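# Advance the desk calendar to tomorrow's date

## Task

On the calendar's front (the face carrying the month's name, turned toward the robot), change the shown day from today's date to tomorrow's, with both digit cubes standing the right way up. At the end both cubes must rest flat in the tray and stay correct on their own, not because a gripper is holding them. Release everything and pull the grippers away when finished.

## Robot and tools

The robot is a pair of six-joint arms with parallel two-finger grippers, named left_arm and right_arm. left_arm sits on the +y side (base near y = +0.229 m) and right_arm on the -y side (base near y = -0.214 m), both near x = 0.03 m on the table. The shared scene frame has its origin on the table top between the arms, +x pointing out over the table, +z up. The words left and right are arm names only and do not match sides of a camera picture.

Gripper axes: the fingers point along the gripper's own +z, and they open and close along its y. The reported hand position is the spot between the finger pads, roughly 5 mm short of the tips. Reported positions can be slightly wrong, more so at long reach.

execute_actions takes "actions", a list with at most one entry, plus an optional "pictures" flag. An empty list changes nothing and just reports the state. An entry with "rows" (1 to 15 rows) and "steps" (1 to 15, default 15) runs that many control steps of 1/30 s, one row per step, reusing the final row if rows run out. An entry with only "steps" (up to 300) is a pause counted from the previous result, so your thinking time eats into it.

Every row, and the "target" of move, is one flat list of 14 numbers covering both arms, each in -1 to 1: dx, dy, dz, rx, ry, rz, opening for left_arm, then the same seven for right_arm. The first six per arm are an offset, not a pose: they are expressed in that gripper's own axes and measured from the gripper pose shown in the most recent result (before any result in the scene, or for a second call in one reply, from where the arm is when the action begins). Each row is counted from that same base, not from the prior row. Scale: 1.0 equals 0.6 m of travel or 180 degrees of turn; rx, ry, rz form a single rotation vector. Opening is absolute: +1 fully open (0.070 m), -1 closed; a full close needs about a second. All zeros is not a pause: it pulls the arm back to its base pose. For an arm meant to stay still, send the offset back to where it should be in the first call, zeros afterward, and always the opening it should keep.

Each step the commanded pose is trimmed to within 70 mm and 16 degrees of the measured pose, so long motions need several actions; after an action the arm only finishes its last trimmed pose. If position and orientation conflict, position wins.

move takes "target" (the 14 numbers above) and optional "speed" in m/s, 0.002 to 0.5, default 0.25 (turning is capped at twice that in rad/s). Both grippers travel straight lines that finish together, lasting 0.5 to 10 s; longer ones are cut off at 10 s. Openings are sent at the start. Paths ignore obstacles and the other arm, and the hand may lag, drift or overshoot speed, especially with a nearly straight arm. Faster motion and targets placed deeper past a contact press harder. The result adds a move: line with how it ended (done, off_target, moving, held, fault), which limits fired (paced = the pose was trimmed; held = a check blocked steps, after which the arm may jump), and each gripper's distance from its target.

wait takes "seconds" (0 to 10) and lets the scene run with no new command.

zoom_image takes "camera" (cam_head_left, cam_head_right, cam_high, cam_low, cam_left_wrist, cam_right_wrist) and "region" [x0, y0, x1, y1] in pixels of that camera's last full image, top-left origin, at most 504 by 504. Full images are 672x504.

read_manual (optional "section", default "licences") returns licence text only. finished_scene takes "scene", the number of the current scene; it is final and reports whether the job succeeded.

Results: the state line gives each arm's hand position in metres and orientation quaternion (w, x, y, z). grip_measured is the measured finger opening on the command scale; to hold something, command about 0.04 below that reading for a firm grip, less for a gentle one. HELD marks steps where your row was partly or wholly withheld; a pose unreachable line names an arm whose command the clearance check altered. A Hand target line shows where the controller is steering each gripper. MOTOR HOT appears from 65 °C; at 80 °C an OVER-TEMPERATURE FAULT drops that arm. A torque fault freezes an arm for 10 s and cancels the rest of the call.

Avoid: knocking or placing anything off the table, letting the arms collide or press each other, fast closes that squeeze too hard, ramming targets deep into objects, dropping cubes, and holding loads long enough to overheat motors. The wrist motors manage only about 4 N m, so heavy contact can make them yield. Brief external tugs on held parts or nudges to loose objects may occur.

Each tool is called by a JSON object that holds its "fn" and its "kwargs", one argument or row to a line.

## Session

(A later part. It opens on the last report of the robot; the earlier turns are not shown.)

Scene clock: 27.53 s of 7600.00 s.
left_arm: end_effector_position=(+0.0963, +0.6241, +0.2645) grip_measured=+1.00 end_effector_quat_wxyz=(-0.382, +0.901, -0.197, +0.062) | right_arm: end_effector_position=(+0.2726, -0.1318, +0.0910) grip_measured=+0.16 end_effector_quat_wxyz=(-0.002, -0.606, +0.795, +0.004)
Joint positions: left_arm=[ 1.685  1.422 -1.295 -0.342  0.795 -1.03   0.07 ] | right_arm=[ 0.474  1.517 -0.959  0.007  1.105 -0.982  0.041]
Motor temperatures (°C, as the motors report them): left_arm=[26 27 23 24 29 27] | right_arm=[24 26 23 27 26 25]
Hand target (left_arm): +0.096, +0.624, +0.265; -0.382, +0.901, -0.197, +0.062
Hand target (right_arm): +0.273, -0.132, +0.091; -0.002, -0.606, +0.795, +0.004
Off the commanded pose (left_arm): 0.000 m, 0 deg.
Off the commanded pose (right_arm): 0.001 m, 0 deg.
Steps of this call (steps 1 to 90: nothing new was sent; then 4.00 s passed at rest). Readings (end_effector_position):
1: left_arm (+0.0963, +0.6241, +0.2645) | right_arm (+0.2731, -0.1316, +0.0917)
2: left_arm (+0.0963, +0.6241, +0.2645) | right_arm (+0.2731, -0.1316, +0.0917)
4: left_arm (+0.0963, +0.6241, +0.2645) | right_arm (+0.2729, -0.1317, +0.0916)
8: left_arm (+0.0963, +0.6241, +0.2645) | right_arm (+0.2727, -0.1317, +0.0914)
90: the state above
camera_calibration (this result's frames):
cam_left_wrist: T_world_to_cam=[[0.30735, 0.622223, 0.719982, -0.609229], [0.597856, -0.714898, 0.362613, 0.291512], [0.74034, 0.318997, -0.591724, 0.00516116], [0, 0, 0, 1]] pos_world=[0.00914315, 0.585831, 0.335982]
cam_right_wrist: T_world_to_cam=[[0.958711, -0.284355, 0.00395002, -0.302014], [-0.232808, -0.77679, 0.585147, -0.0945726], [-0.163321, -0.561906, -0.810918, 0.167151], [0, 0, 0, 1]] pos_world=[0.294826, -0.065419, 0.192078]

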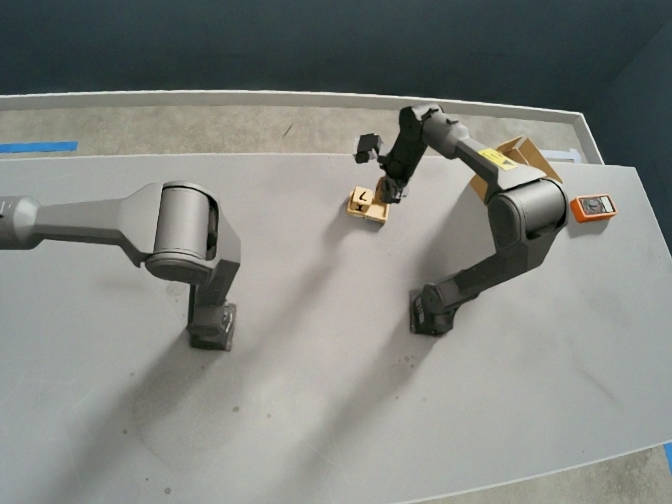

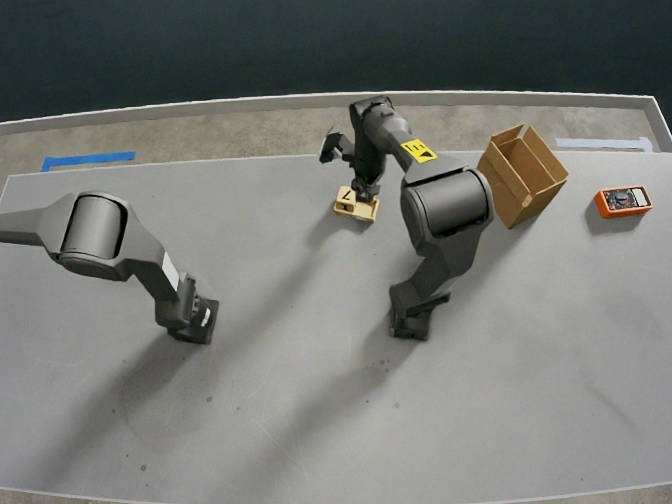

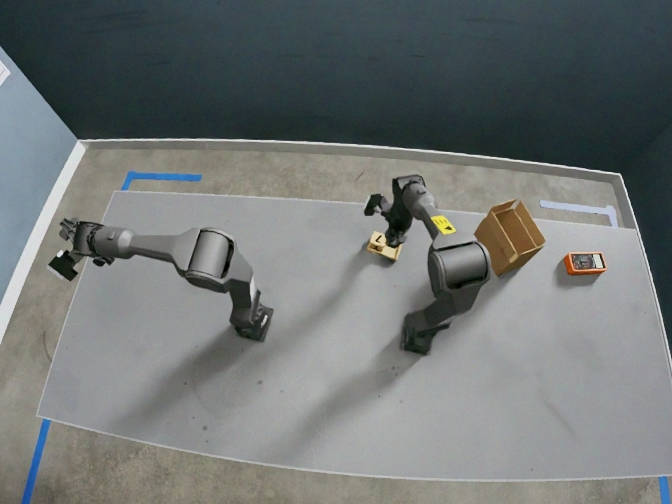

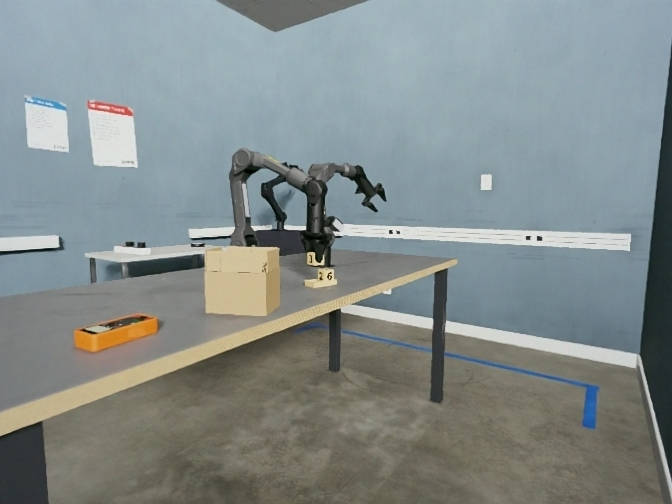

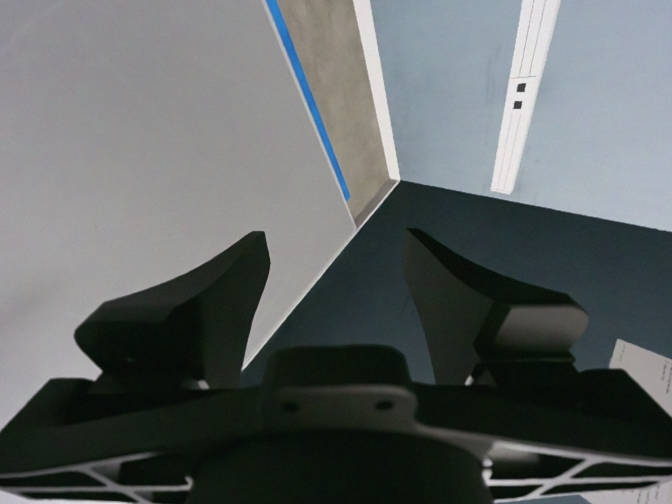

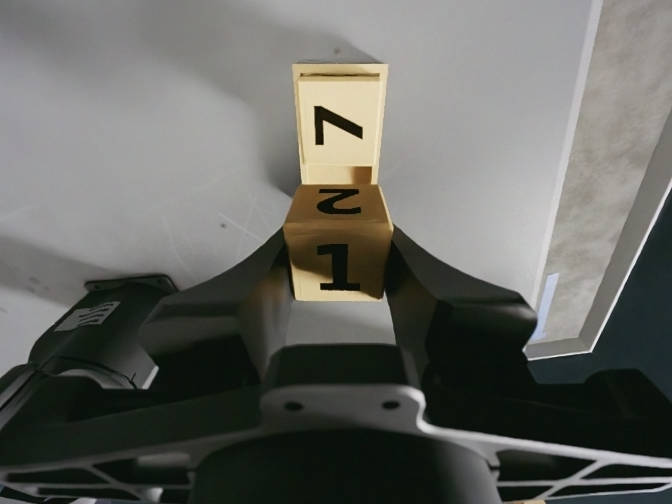

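{"fn": "move", "kwargs": {
  "target": [0,0,0,0,0,0,1,0,0,0,0,0,0.31,0.06]
}}

{"fn": "move", "kwargs": {
  "target": [0,0,0,0,0,0,1,-0.25,0,-0.33,0,-0.5,0,0.06]
}}

{"fn": "move", "kwargs": {
  "target": [0,0,0,0,0,0,1,0,-0.39,-0.12,0.195,0,0,0.06]
}}

{"fn": "zoom_image", "kwargs": {
  "camera": "cam_low",
  "region": [240,140,400,260]
}}

Scene clock: 33.13 s of 7600.00 s.
left_arm: end_effector_position=(+0.0963, +0.6241, +0.2645) grip_measured=+1.00 end_effector_quat_wxyz=(-0.382, +0.901, -0.197, +0.062) | right_arm: end_effector_position=(+0.2726, -0.1319, +0.0910) grip_measured=+0.16 end_effector_quat_wxyz=(-0.004, -0.163, +0.987, +0.003)
Joint positions: left_arm=[ 1.685  1.422 -1.295 -0.342  0.795 -1.03   0.07 ] | right_arm=[ 0.472  1.517 -0.959  0.008  1.105 -0.008  0.041]
Motor temperatures (°C, as the motors report them): left_arm=[26 26 23 24 29 27] | right_arm=[24 26 23 27 26 25]
Hand target (left_arm): +0.096, +0.624, +0.265; -0.382, +0.901, -0.197, +0.062
Hand target (right_arm): +0.273, -0.132, +0.091; -0.003, -0.164, +0.987, +0.003
Off the commanded pose (left_arm): 0.000 m, 0 deg.
Off the commanded pose (right_arm): 0.000 m, 0 deg.
After step 90, 0.30 s passed at rest.
move: done
camera_calibration (this result's frames):
cam_left_wrist: T_world_to_cam=[[0.30735, 0.622223, 0.719982, -0.609229], [0.597856, -0.714898, 0.362613, 0.291512], [0.74034, 0.318997, -0.591724, 0.00516109], [0, 0, 0, 1]] pos_world=[0.00914314, 0.585831, 0.335982]
cam_right_wrist: T_world_to_cam=[[0.302201, -0.953227, 0.00569084, -0.211482], [-0.769726, -0.240496, 0.59134, 0.121908], [-0.562313, -0.183084, -0.806402, 0.325421], [0, 0, 0, 1]] pos_world=[0.340735, -0.112693, 0.191535]

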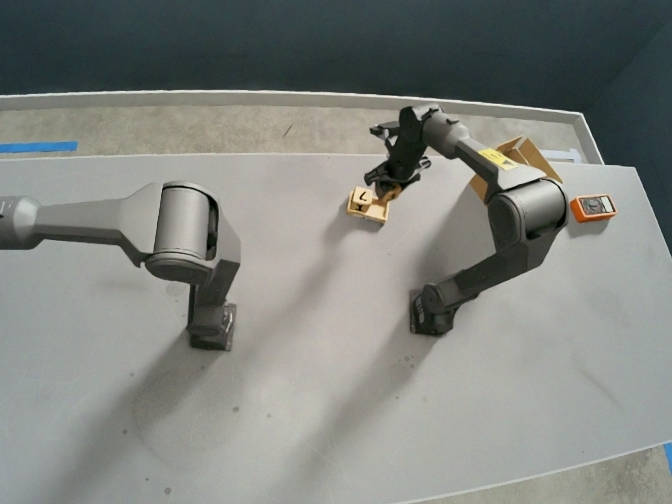

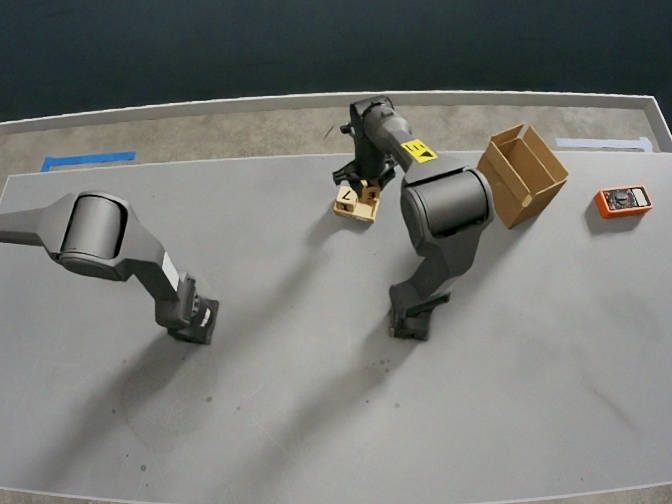

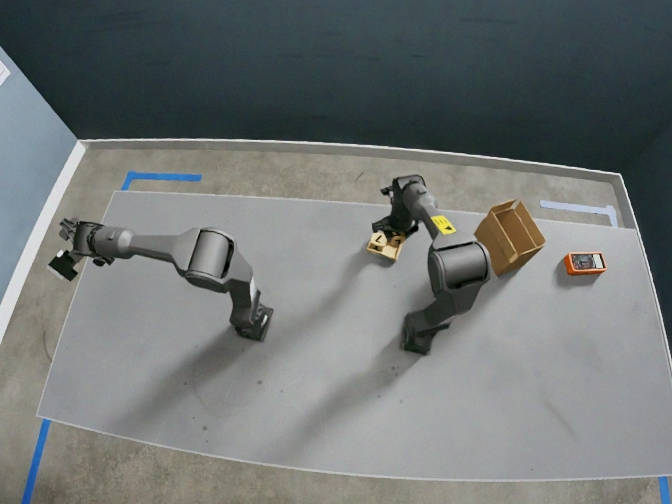

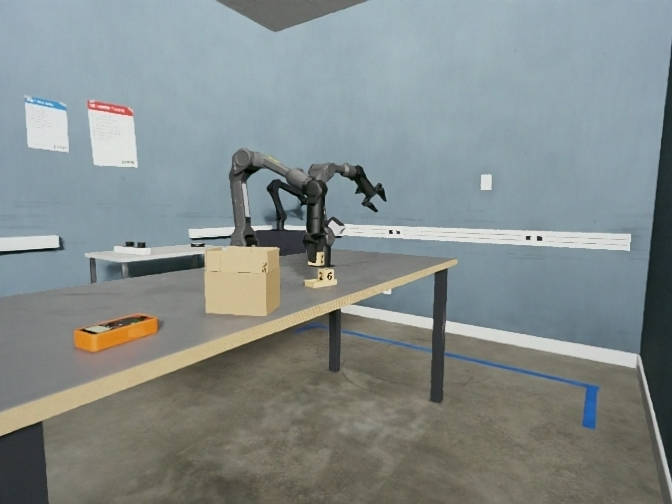

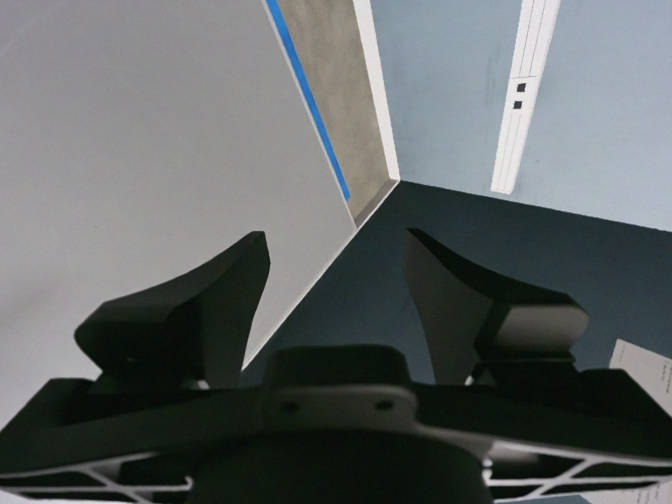

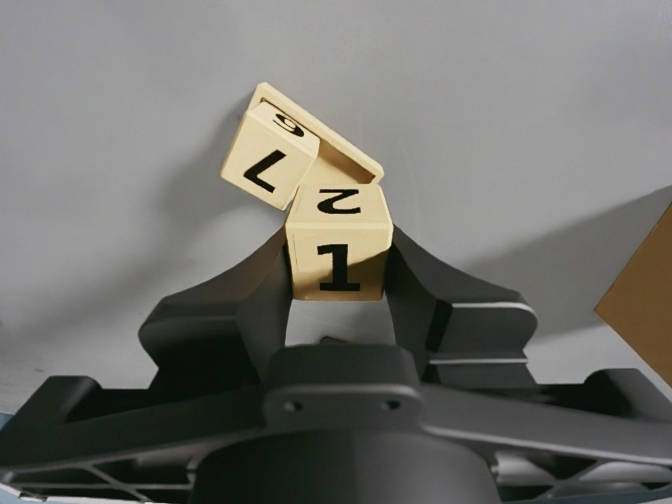

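Scene clock: 36.67 s of 7600.00 s.
left_arm: end_effector_position=(+0.0963, +0.6241, +0.2645) grip_measured=+1.00 end_effector_quat_wxyz=(-0.382, +0.901, -0.197, +0.062) | right_arm: end_effector_position=(+0.4155, -0.0827, +0.2891) grip_measured=+0.16 end_effector_quat_wxyz=(+0.693, -0.113, +0.700, +0.126)
Joint positions: left_arm=[ 1.685  1.422 -1.295 -0.342  0.795 -1.03   0.07 ] | right_arm=[ 0.467  1.296 -0.649 -0.042 -0.554  0.055  0.041]
Motor temperatures (°C, as the motors report them): left_arm=[26 26 23 24 29 27] | right_arm=[24 26 23 27 26 25]
Hand target (left_arm): +0.096, +0.624, +0.265; -0.382, +0.901, -0.197, +0.062
Hand target (right_arm): +0.415, -0.083, +0.289; +0.694, -0.113, +0.700, +0.126
Off the commanded pose (left_arm): 0.000 m, 0 deg.
Off the commanded pose (right_arm): 0.002 m, 1 deg.
move: done
camera_calibration (this result's frames):
cam_left_wrist: T_world_to_cam=[[0.30735, 0.622223, 0.719982, -0.609229], [0.597856, -0.714898, 0.362613, 0.291512], [0.74034, 0.318997, -0.591724, 0.00516105], [0, 0, 0, 1]] pos_world=[0.00914314, 0.585831, 0.335982]
cam_right_wrist: T_world_to_cam=[[0.321333, -0.946142, -0.0395117, -0.203123], [-0.570888, -0.160261, -0.805235, 0.454304], [0.755534, 0.281305, -0.591638, 0.00326669], [0, 0, 0, 1]] pos_world=[0.322159, -0.120295, 0.359728]

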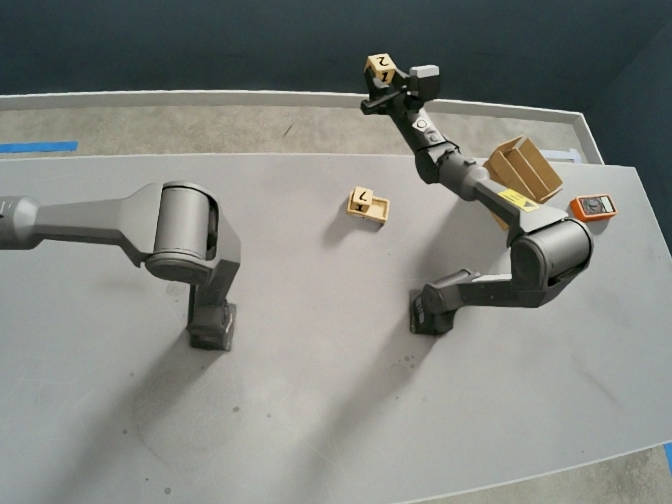

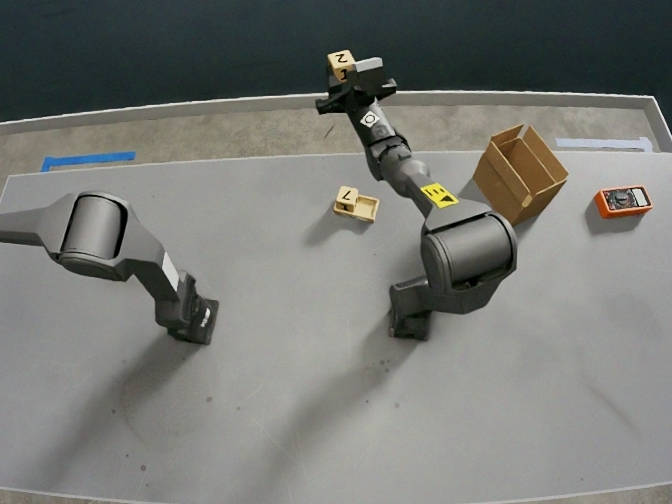

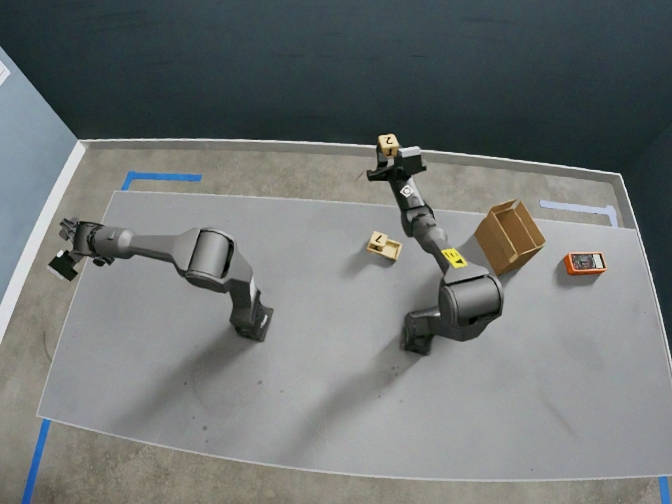

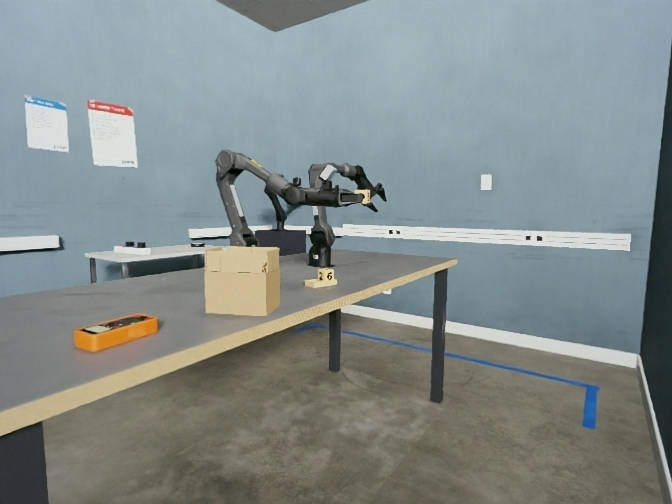

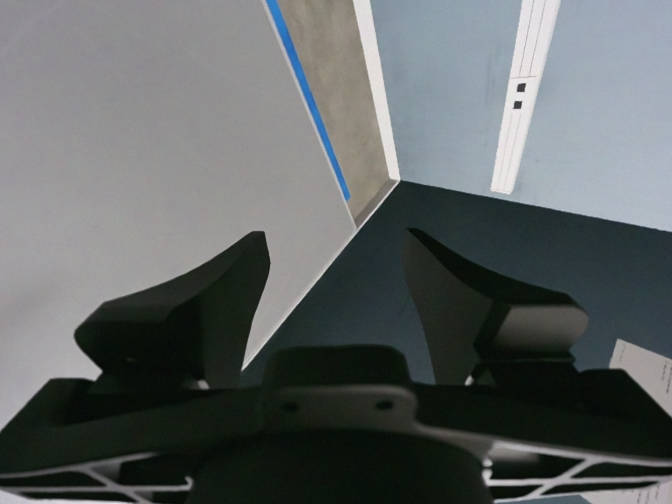

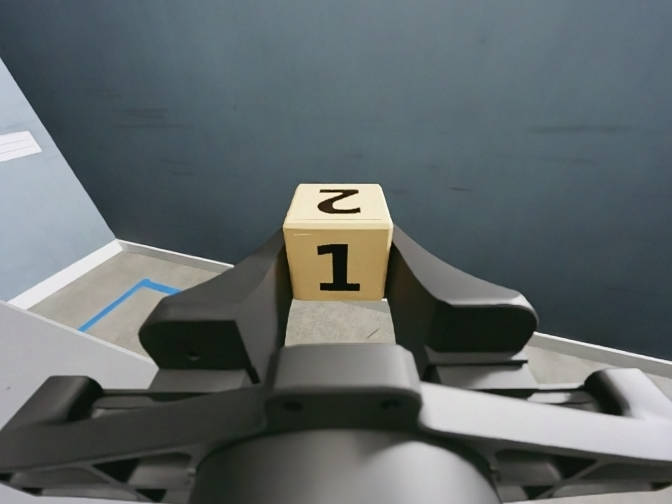

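Scene clock: 38.23 s of 7600.00 s.
left_arm: end_effector_position=(+0.0963, +0.6241, +0.2645) grip_measured=+1.00 end_effector_quat_wxyz=(-0.382, +0.901, -0.197, +0.062) | right_arm: end_effector_position=(+0.4258, -0.3285, +0.2888) grip_measured=+0.16 end_effector_quat_wxyz=(+0.698, +0.098, +0.703, -0.095)
Joint positions: left_arm=[ 1.685  1.422 -1.295 -0.342  0.795 -1.03   0.07 ] | right_arm=[-0.141  1.314 -0.663 -0.031 -0.557  0.028  0.041]
Motor temperatures (°C, as the motors report them): left_arm=[26 26 23 24 29 27] | right_arm=[24 26 24 27 26 25]
Hand target (left_arm): +0.096, +0.624, +0.265; -0.382, +0.901, -0.197, +0.062
Hand target (right_arm): +0.426, -0.328, +0.289; +0.698, +0.097, +0.703, -0.095
Off the commanded pose (left_arm): 0.000 m, 0 deg.
Off the commanded pose (right_arm): 0.004 m, 1 deg.
move: off_target (right_arm)
camera_calibration (this result's frames):
cam_left_wrist: T_world_to_cam=[[0.30735, 0.622223, 0.719982, -0.609229], [0.597856, -0.714898, 0.362613, 0.291512], [0.74034, 0.318997, -0.591724, 0.00516108], [0, 0, 0, 1]] pos_world=[0.00914311, 0.585831, 0.335982]
cam_right_wrist: T_world_to_cam=[[-0.282656, -0.958953, -0.0226945, -0.190991], [-0.563027, 0.185016, -0.805463, 0.530704], [0.7766, -0.214891, -0.592212, -0.107306], [0, 0, 0, 1]] pos_world=[0.328149, -0.304399, 0.35958]

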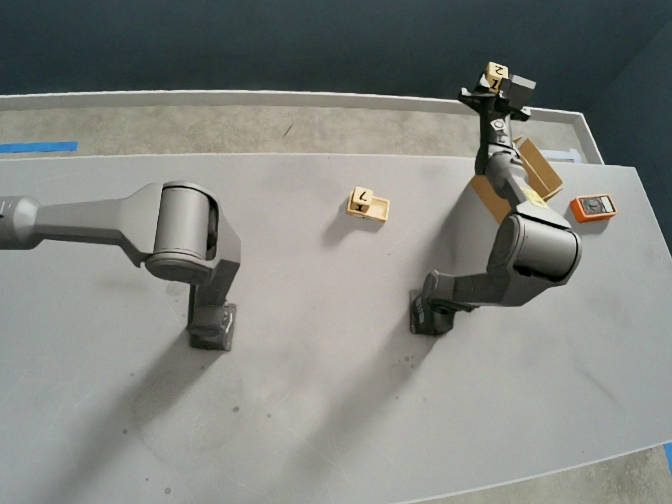

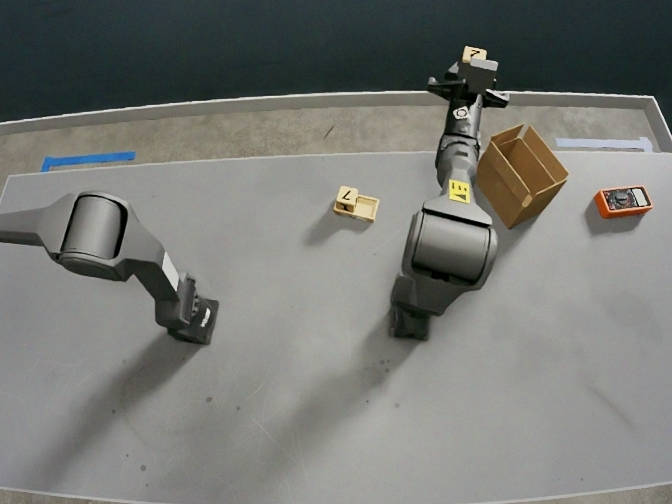

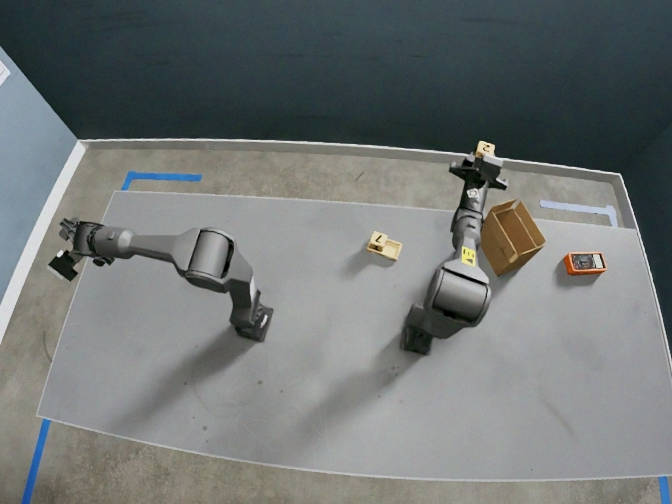

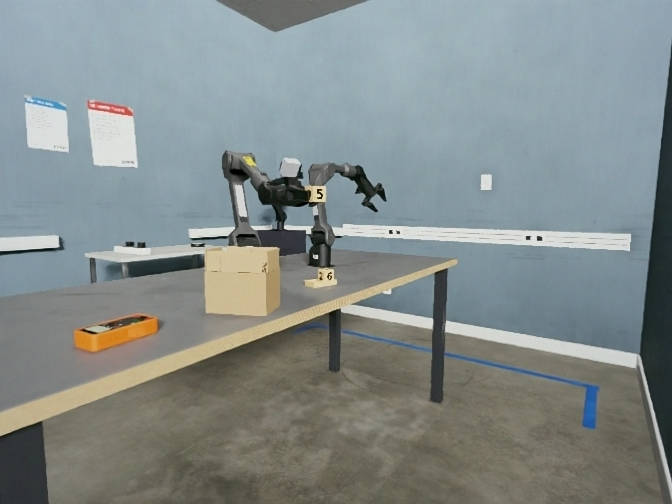

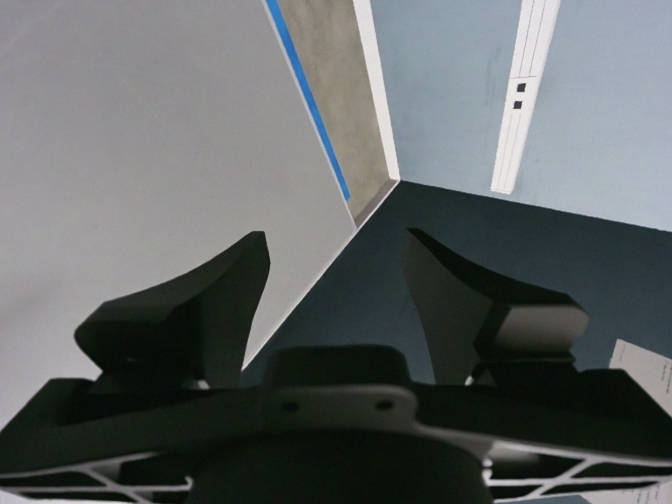

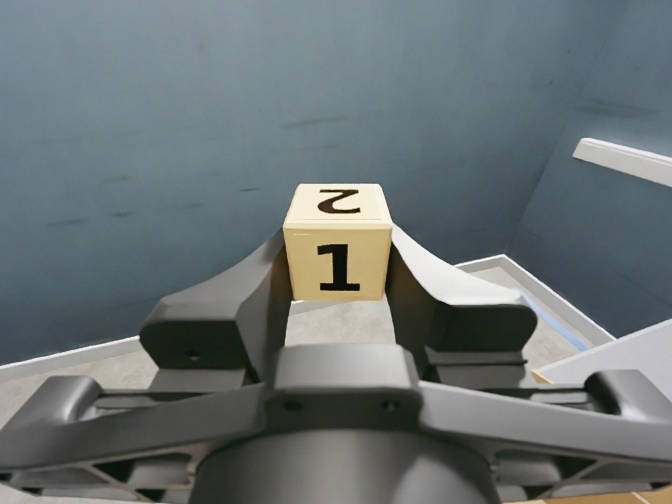

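Region (240, 140, 400, 260) of cam_low's 672x504 image, scaled by 3.150, with more detail than that image has; it fills the top 378 rows of this view, and the rest is white.

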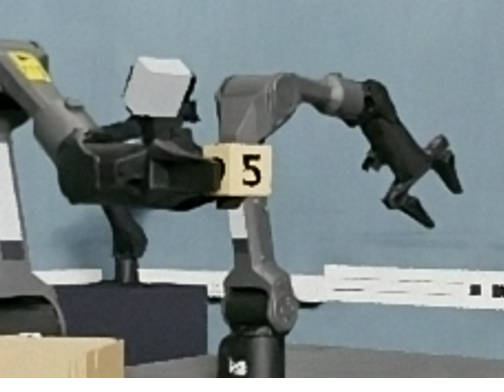

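Upright, F=2. Swing +76° in two steps, then pitch down.

{"fn": "move", "kwargs": {
  "target": [0,0,0,0,0,0,1,0,0.421,-0.145,-0.211,0,0,0.06],
  "speed": 0.35
}}

{"fn": "move", "kwargs": {
  "target": [0,0,0,0,0,0,1,0,0.421,-0.145,-0.211,0,0,0.06],
  "speed": 0.35
}}

{"fn": "move", "kwargs": {
  "target": [0,0,0,0,0,0,1,0.41,0,-0.35,0,0.497,0,0.06],
  "speed": 0.3
}}

Scene clock: 41.73 s of 7600.00 s.
left_arm: end_effector_position=(+0.0963, +0.6241, +0.2645) grip_measured=+1.00 end_effector_quat_wxyz=(-0.382, +0.901, -0.197, +0.062) | right_arm: end_effector_position=(+0.4108, -0.0606, +0.2891) grip_measured=+0.16 end_effector_quat_wxyz=(+0.690, -0.130, +0.697, +0.144)
Joint positions: left_arm=[ 1.685  1.422 -1.295 -0.342  0.795 -1.03   0.07 ] | right_arm=[ 0.528  1.309 -0.659 -0.021 -0.556  0.039  0.041]
Motor temperatures (°C, as the motors report them): left_arm=[26 26 23 24 29 27] | right_arm=[24 26 24 27 26 25]
Hand target (left_arm): +0.096, +0.624, +0.265; -0.382, +0.901, -0.197, +0.062
Hand target (right_arm): +0.410, -0.061, +0.289; +0.690, -0.130, +0.697, +0.144
Off the commanded pose (left_arm): 0.000 m, 0 deg.
Off the commanded pose (right_arm): 0.002 m, 1 deg.
move: done
camera_calibration (this result's frames):
cam_left_wrist: T_world_to_cam=[[0.30735, 0.622223, 0.719982, -0.609229], [0.597856, -0.714898, 0.362613, 0.291512], [0.74034, 0.318997, -0.591724, 0.00516111], [0, 0, 0, 1]] pos_world=[0.00914314, 0.585831, 0.335982]
cam_right_wrist: T_world_to_cam=[[0.367722, -0.929007, -0.0415527, -0.19822], [-0.56281, -0.186757, -0.805212, 0.450238], [0.740287, 0.31948, -0.591529, 0.00917505], [0, 0, 0, 1]] pos_world=[0.319496, -0.102993, 0.359728]

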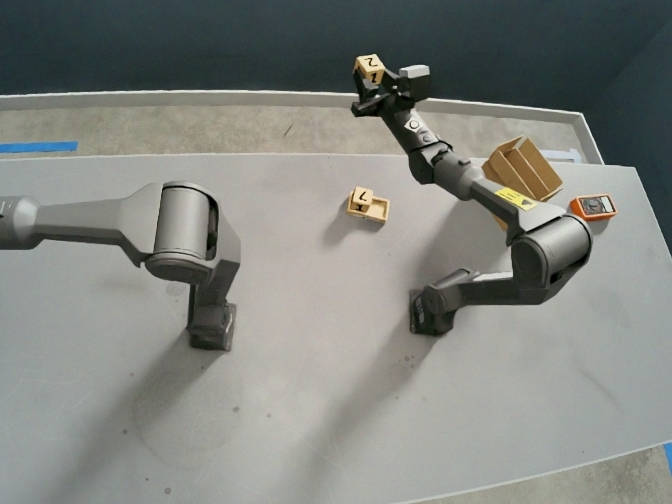

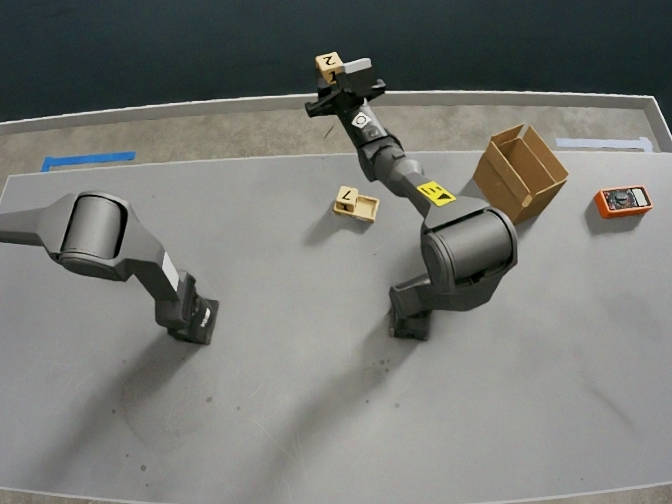

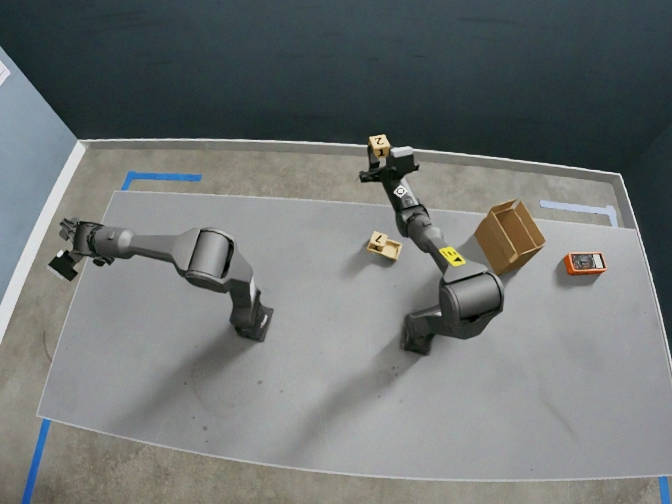

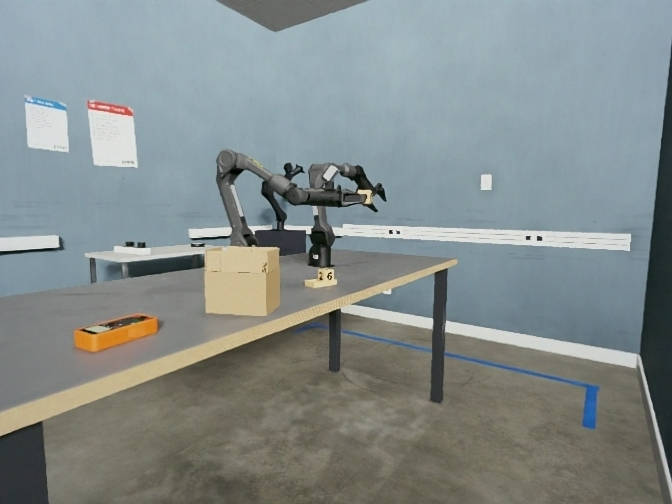

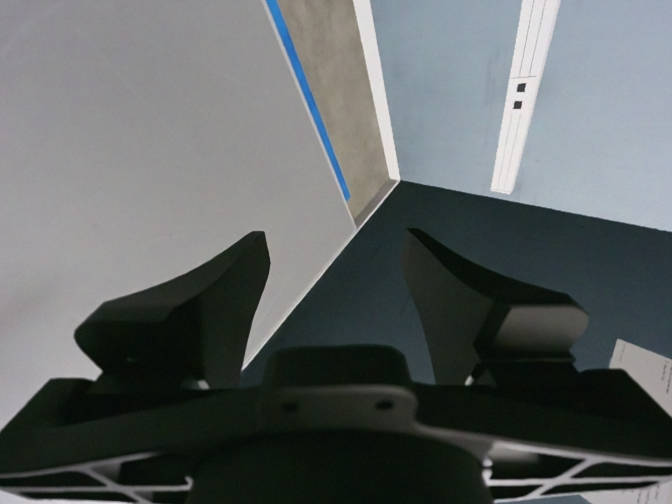

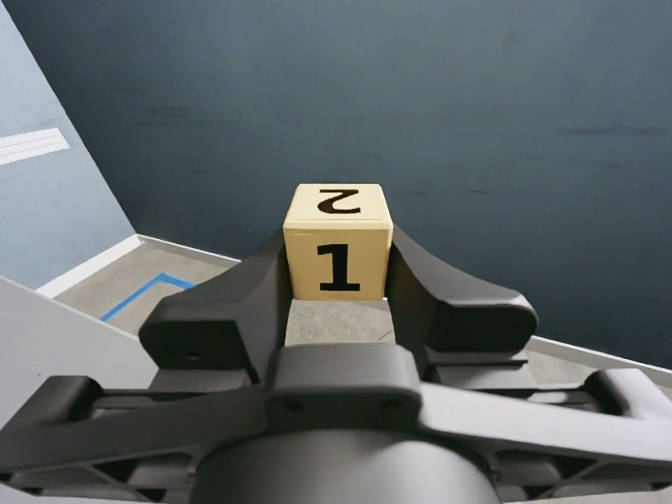

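Scene clock: 43.10 s of 7600.00 s.
left_arm: end_effector_position=(+0.0963, +0.6241, +0.2645) grip_measured=+1.00 end_effector_quat_wxyz=(-0.382, +0.901, -0.197, +0.062) | right_arm: end_effector_position=(+0.2341, +0.1412, +0.2941) grip_measured=+0.16 end_effector_quat_wxyz=(+0.607, -0.343, +0.616, +0.367)
Joint positions: left_arm=[ 1.685  1.422 -1.295 -0.342  0.795 -1.03   0.07 ] | right_arm=[ 1.2    1.303 -0.665 -0.006 -0.557  0.041  0.041]
Motor temperatures (°C, as the motors report them): left_arm=[26 26 23 24 29 27] | right_arm=[24 26 24 27 26 25]
Hand target (left_arm): +0.096, +0.624, +0.265; -0.382, +0.901, -0.197, +0.062
Hand target (right_arm): +0.234, +0.141, +0.294; +0.607, -0.343, +0.616, +0.367
Off the commanded pose (left_arm): 0.000 m, 0 deg.
Off the commanded pose (right_arm): 0.002 m, 1 deg.
move: done
camera_calibration (this result's frames):
cam_left_wrist: T_world_to_cam=[[0.30735, 0.622223, 0.719982, -0.609229], [0.597856, -0.714898, 0.362613, 0.291512], [0.74034, 0.318997, -0.591724, 0.00516109], [0, 0, 0, 1]] pos_world=[0.00914314, 0.585831, 0.335982]
cam_right_wrist: T_world_to_cam=[[0.861521, -0.504607, -0.0561563, -0.11674], [-0.333699, -0.479398, -0.811679, 0.382087], [0.382657, 0.718017, -0.581398, 0.102994], [0, 0, 0, 1]] pos_world=[0.188665, 0.0503129, 0.363457]

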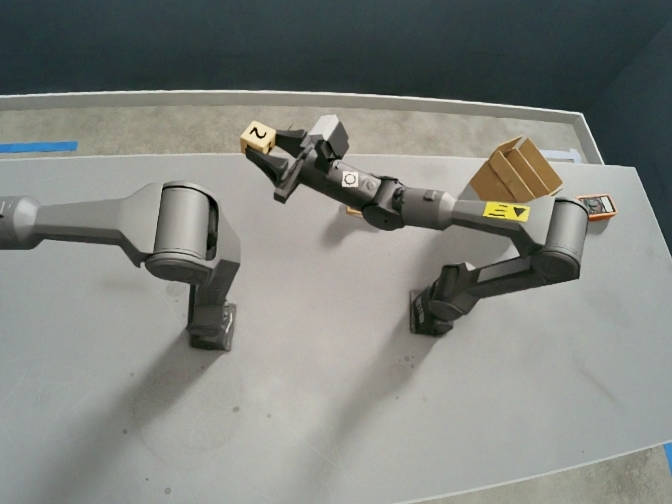

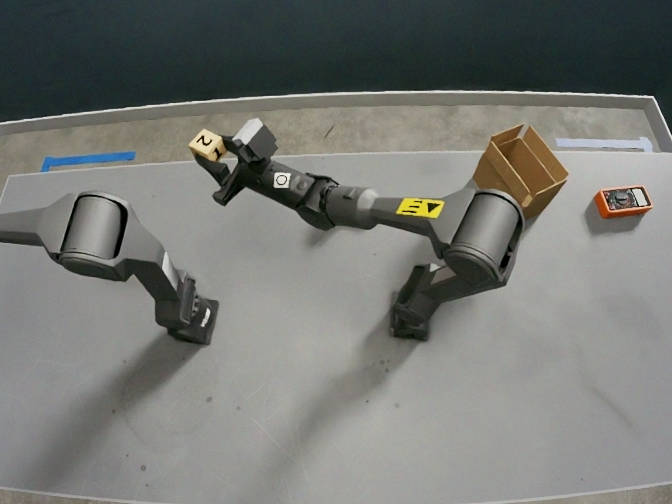

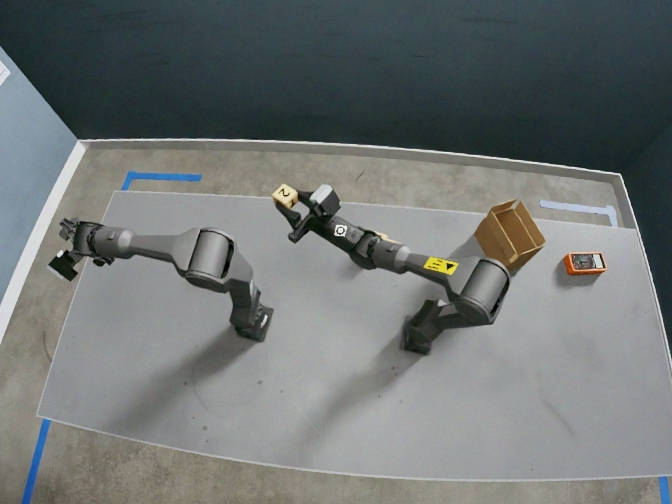

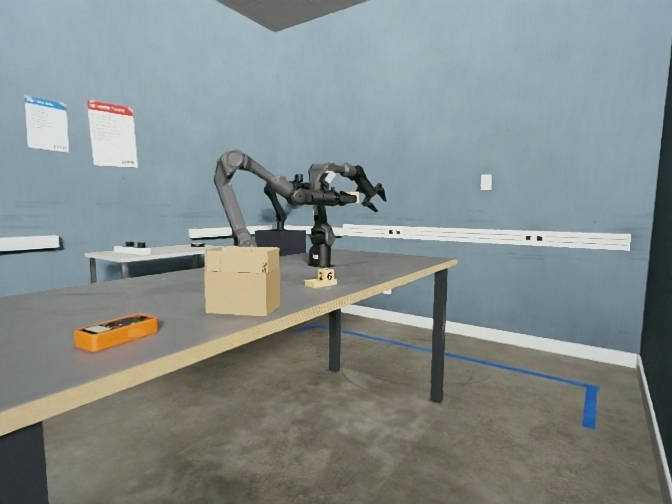

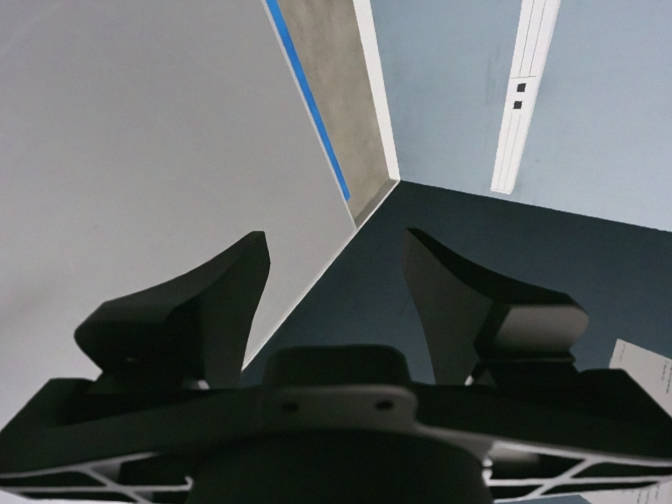

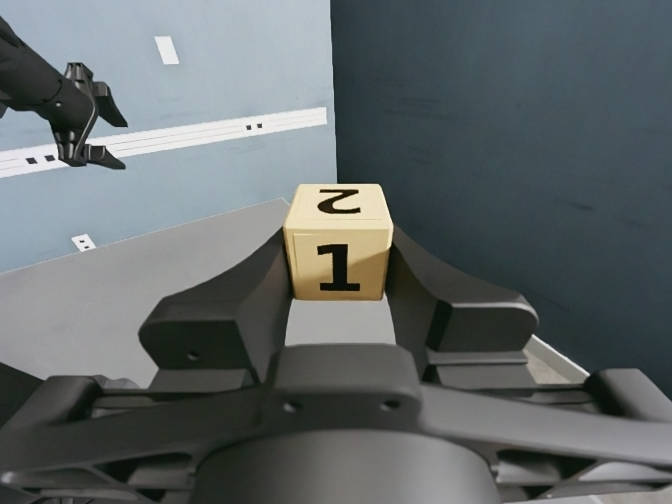

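Scene clock: 46.07 s of 7600.00 s.
left_arm: end_effector_position=(+0.0963, +0.6241, +0.2645) grip_measured=+1.00 end_effector_quat_wxyz=(-0.382, +0.901, -0.197, +0.062) | right_arm: end_effector_position=(+0.1253, -0.0379, +0.0461) grip_measured=+0.16 end_effector_quat_wxyz=(-0.001, -0.497, +0.868, +0.013)
Joint positions: left_arm=[ 1.685  1.422 -1.295 -0.342  0.795 -1.03   0.07 ] | right_arm=[ 1.203  1.394 -0.63   0.031  0.882 -0.007  0.041]
Motor temperatures (°C, as the motors report them): left_arm=[26 26 24 24 29 27] | right_arm=[24 26 24 27 26 25]
Hand target (left_arm): +0.096, +0.624, +0.265; -0.382, +0.901, -0.197, +0.062
Hand target (right_arm): +0.126, -0.037, +0.047; +0.000, -0.497, +0.868, +0.014
Off the commanded pose (left_arm): 0.000 m, 0 deg.
Off the commanded pose (right_arm): 0.003 m, 1 deg.
move: done
camera_calibration (this result's frames):
cam_left_wrist: T_world_to_cam=[[0.30735, 0.622223, 0.719982, -0.609229], [0.597856, -0.714898, 0.362613, 0.291512], [0.74034, 0.318997, -0.591724, 0.0051611], [0, 0, 0, 1]] pos_world=[0.00914315, 0.585831, 0.335982]
cam_right_wrist: T_world_to_cam=[[0.85234, -0.522858, -0.0116966, -0.128927], [-0.42112, -0.69941, 0.57748, -0.00278247], [-0.310121, -0.487284, -0.816321, 0.18094], [0, 0, 0, 1]] pos_world=[0.164831, 0.0188124, 0.147804]

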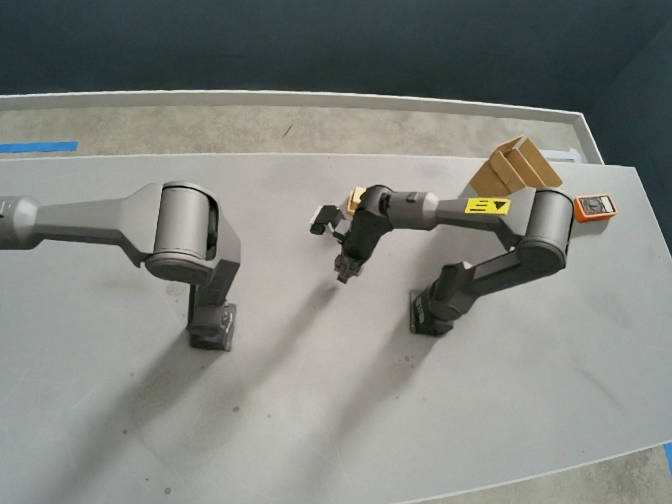

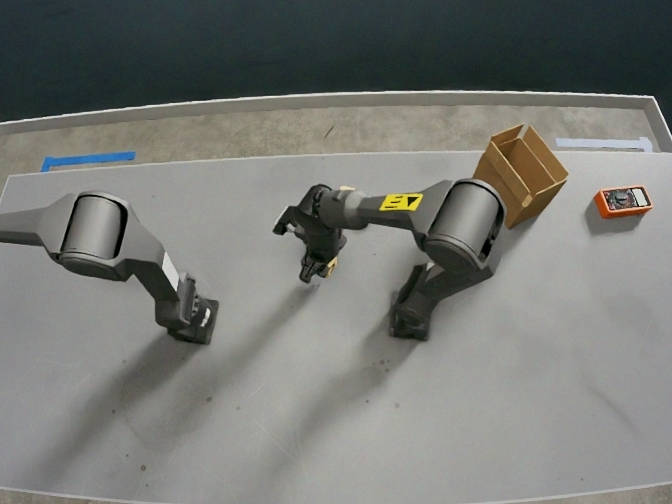

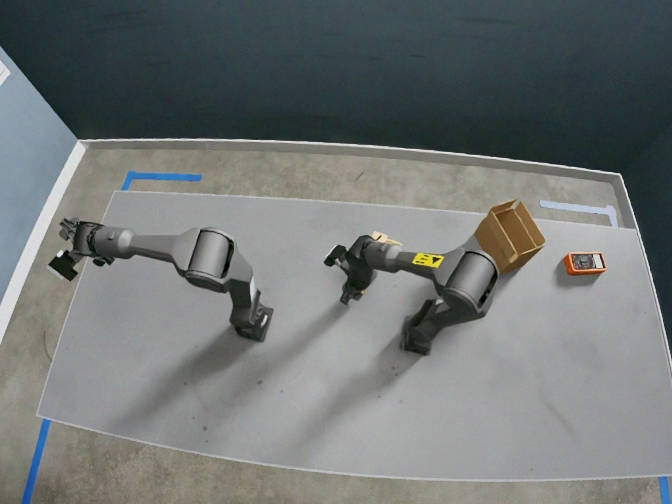

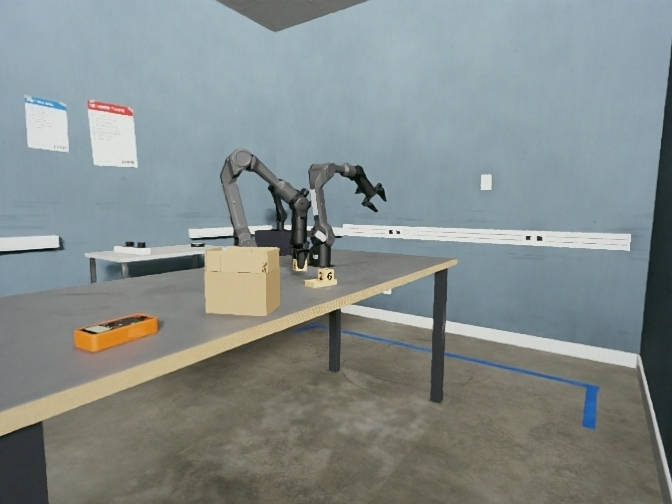

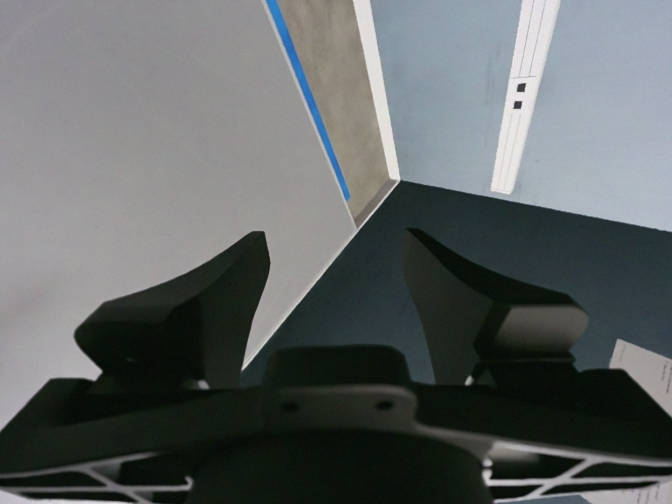

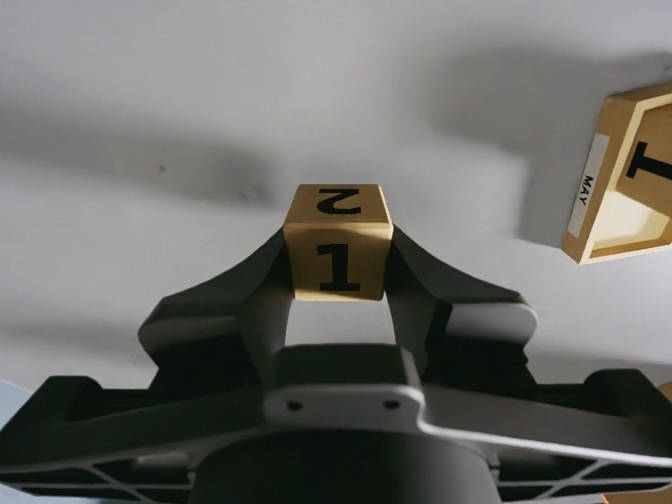

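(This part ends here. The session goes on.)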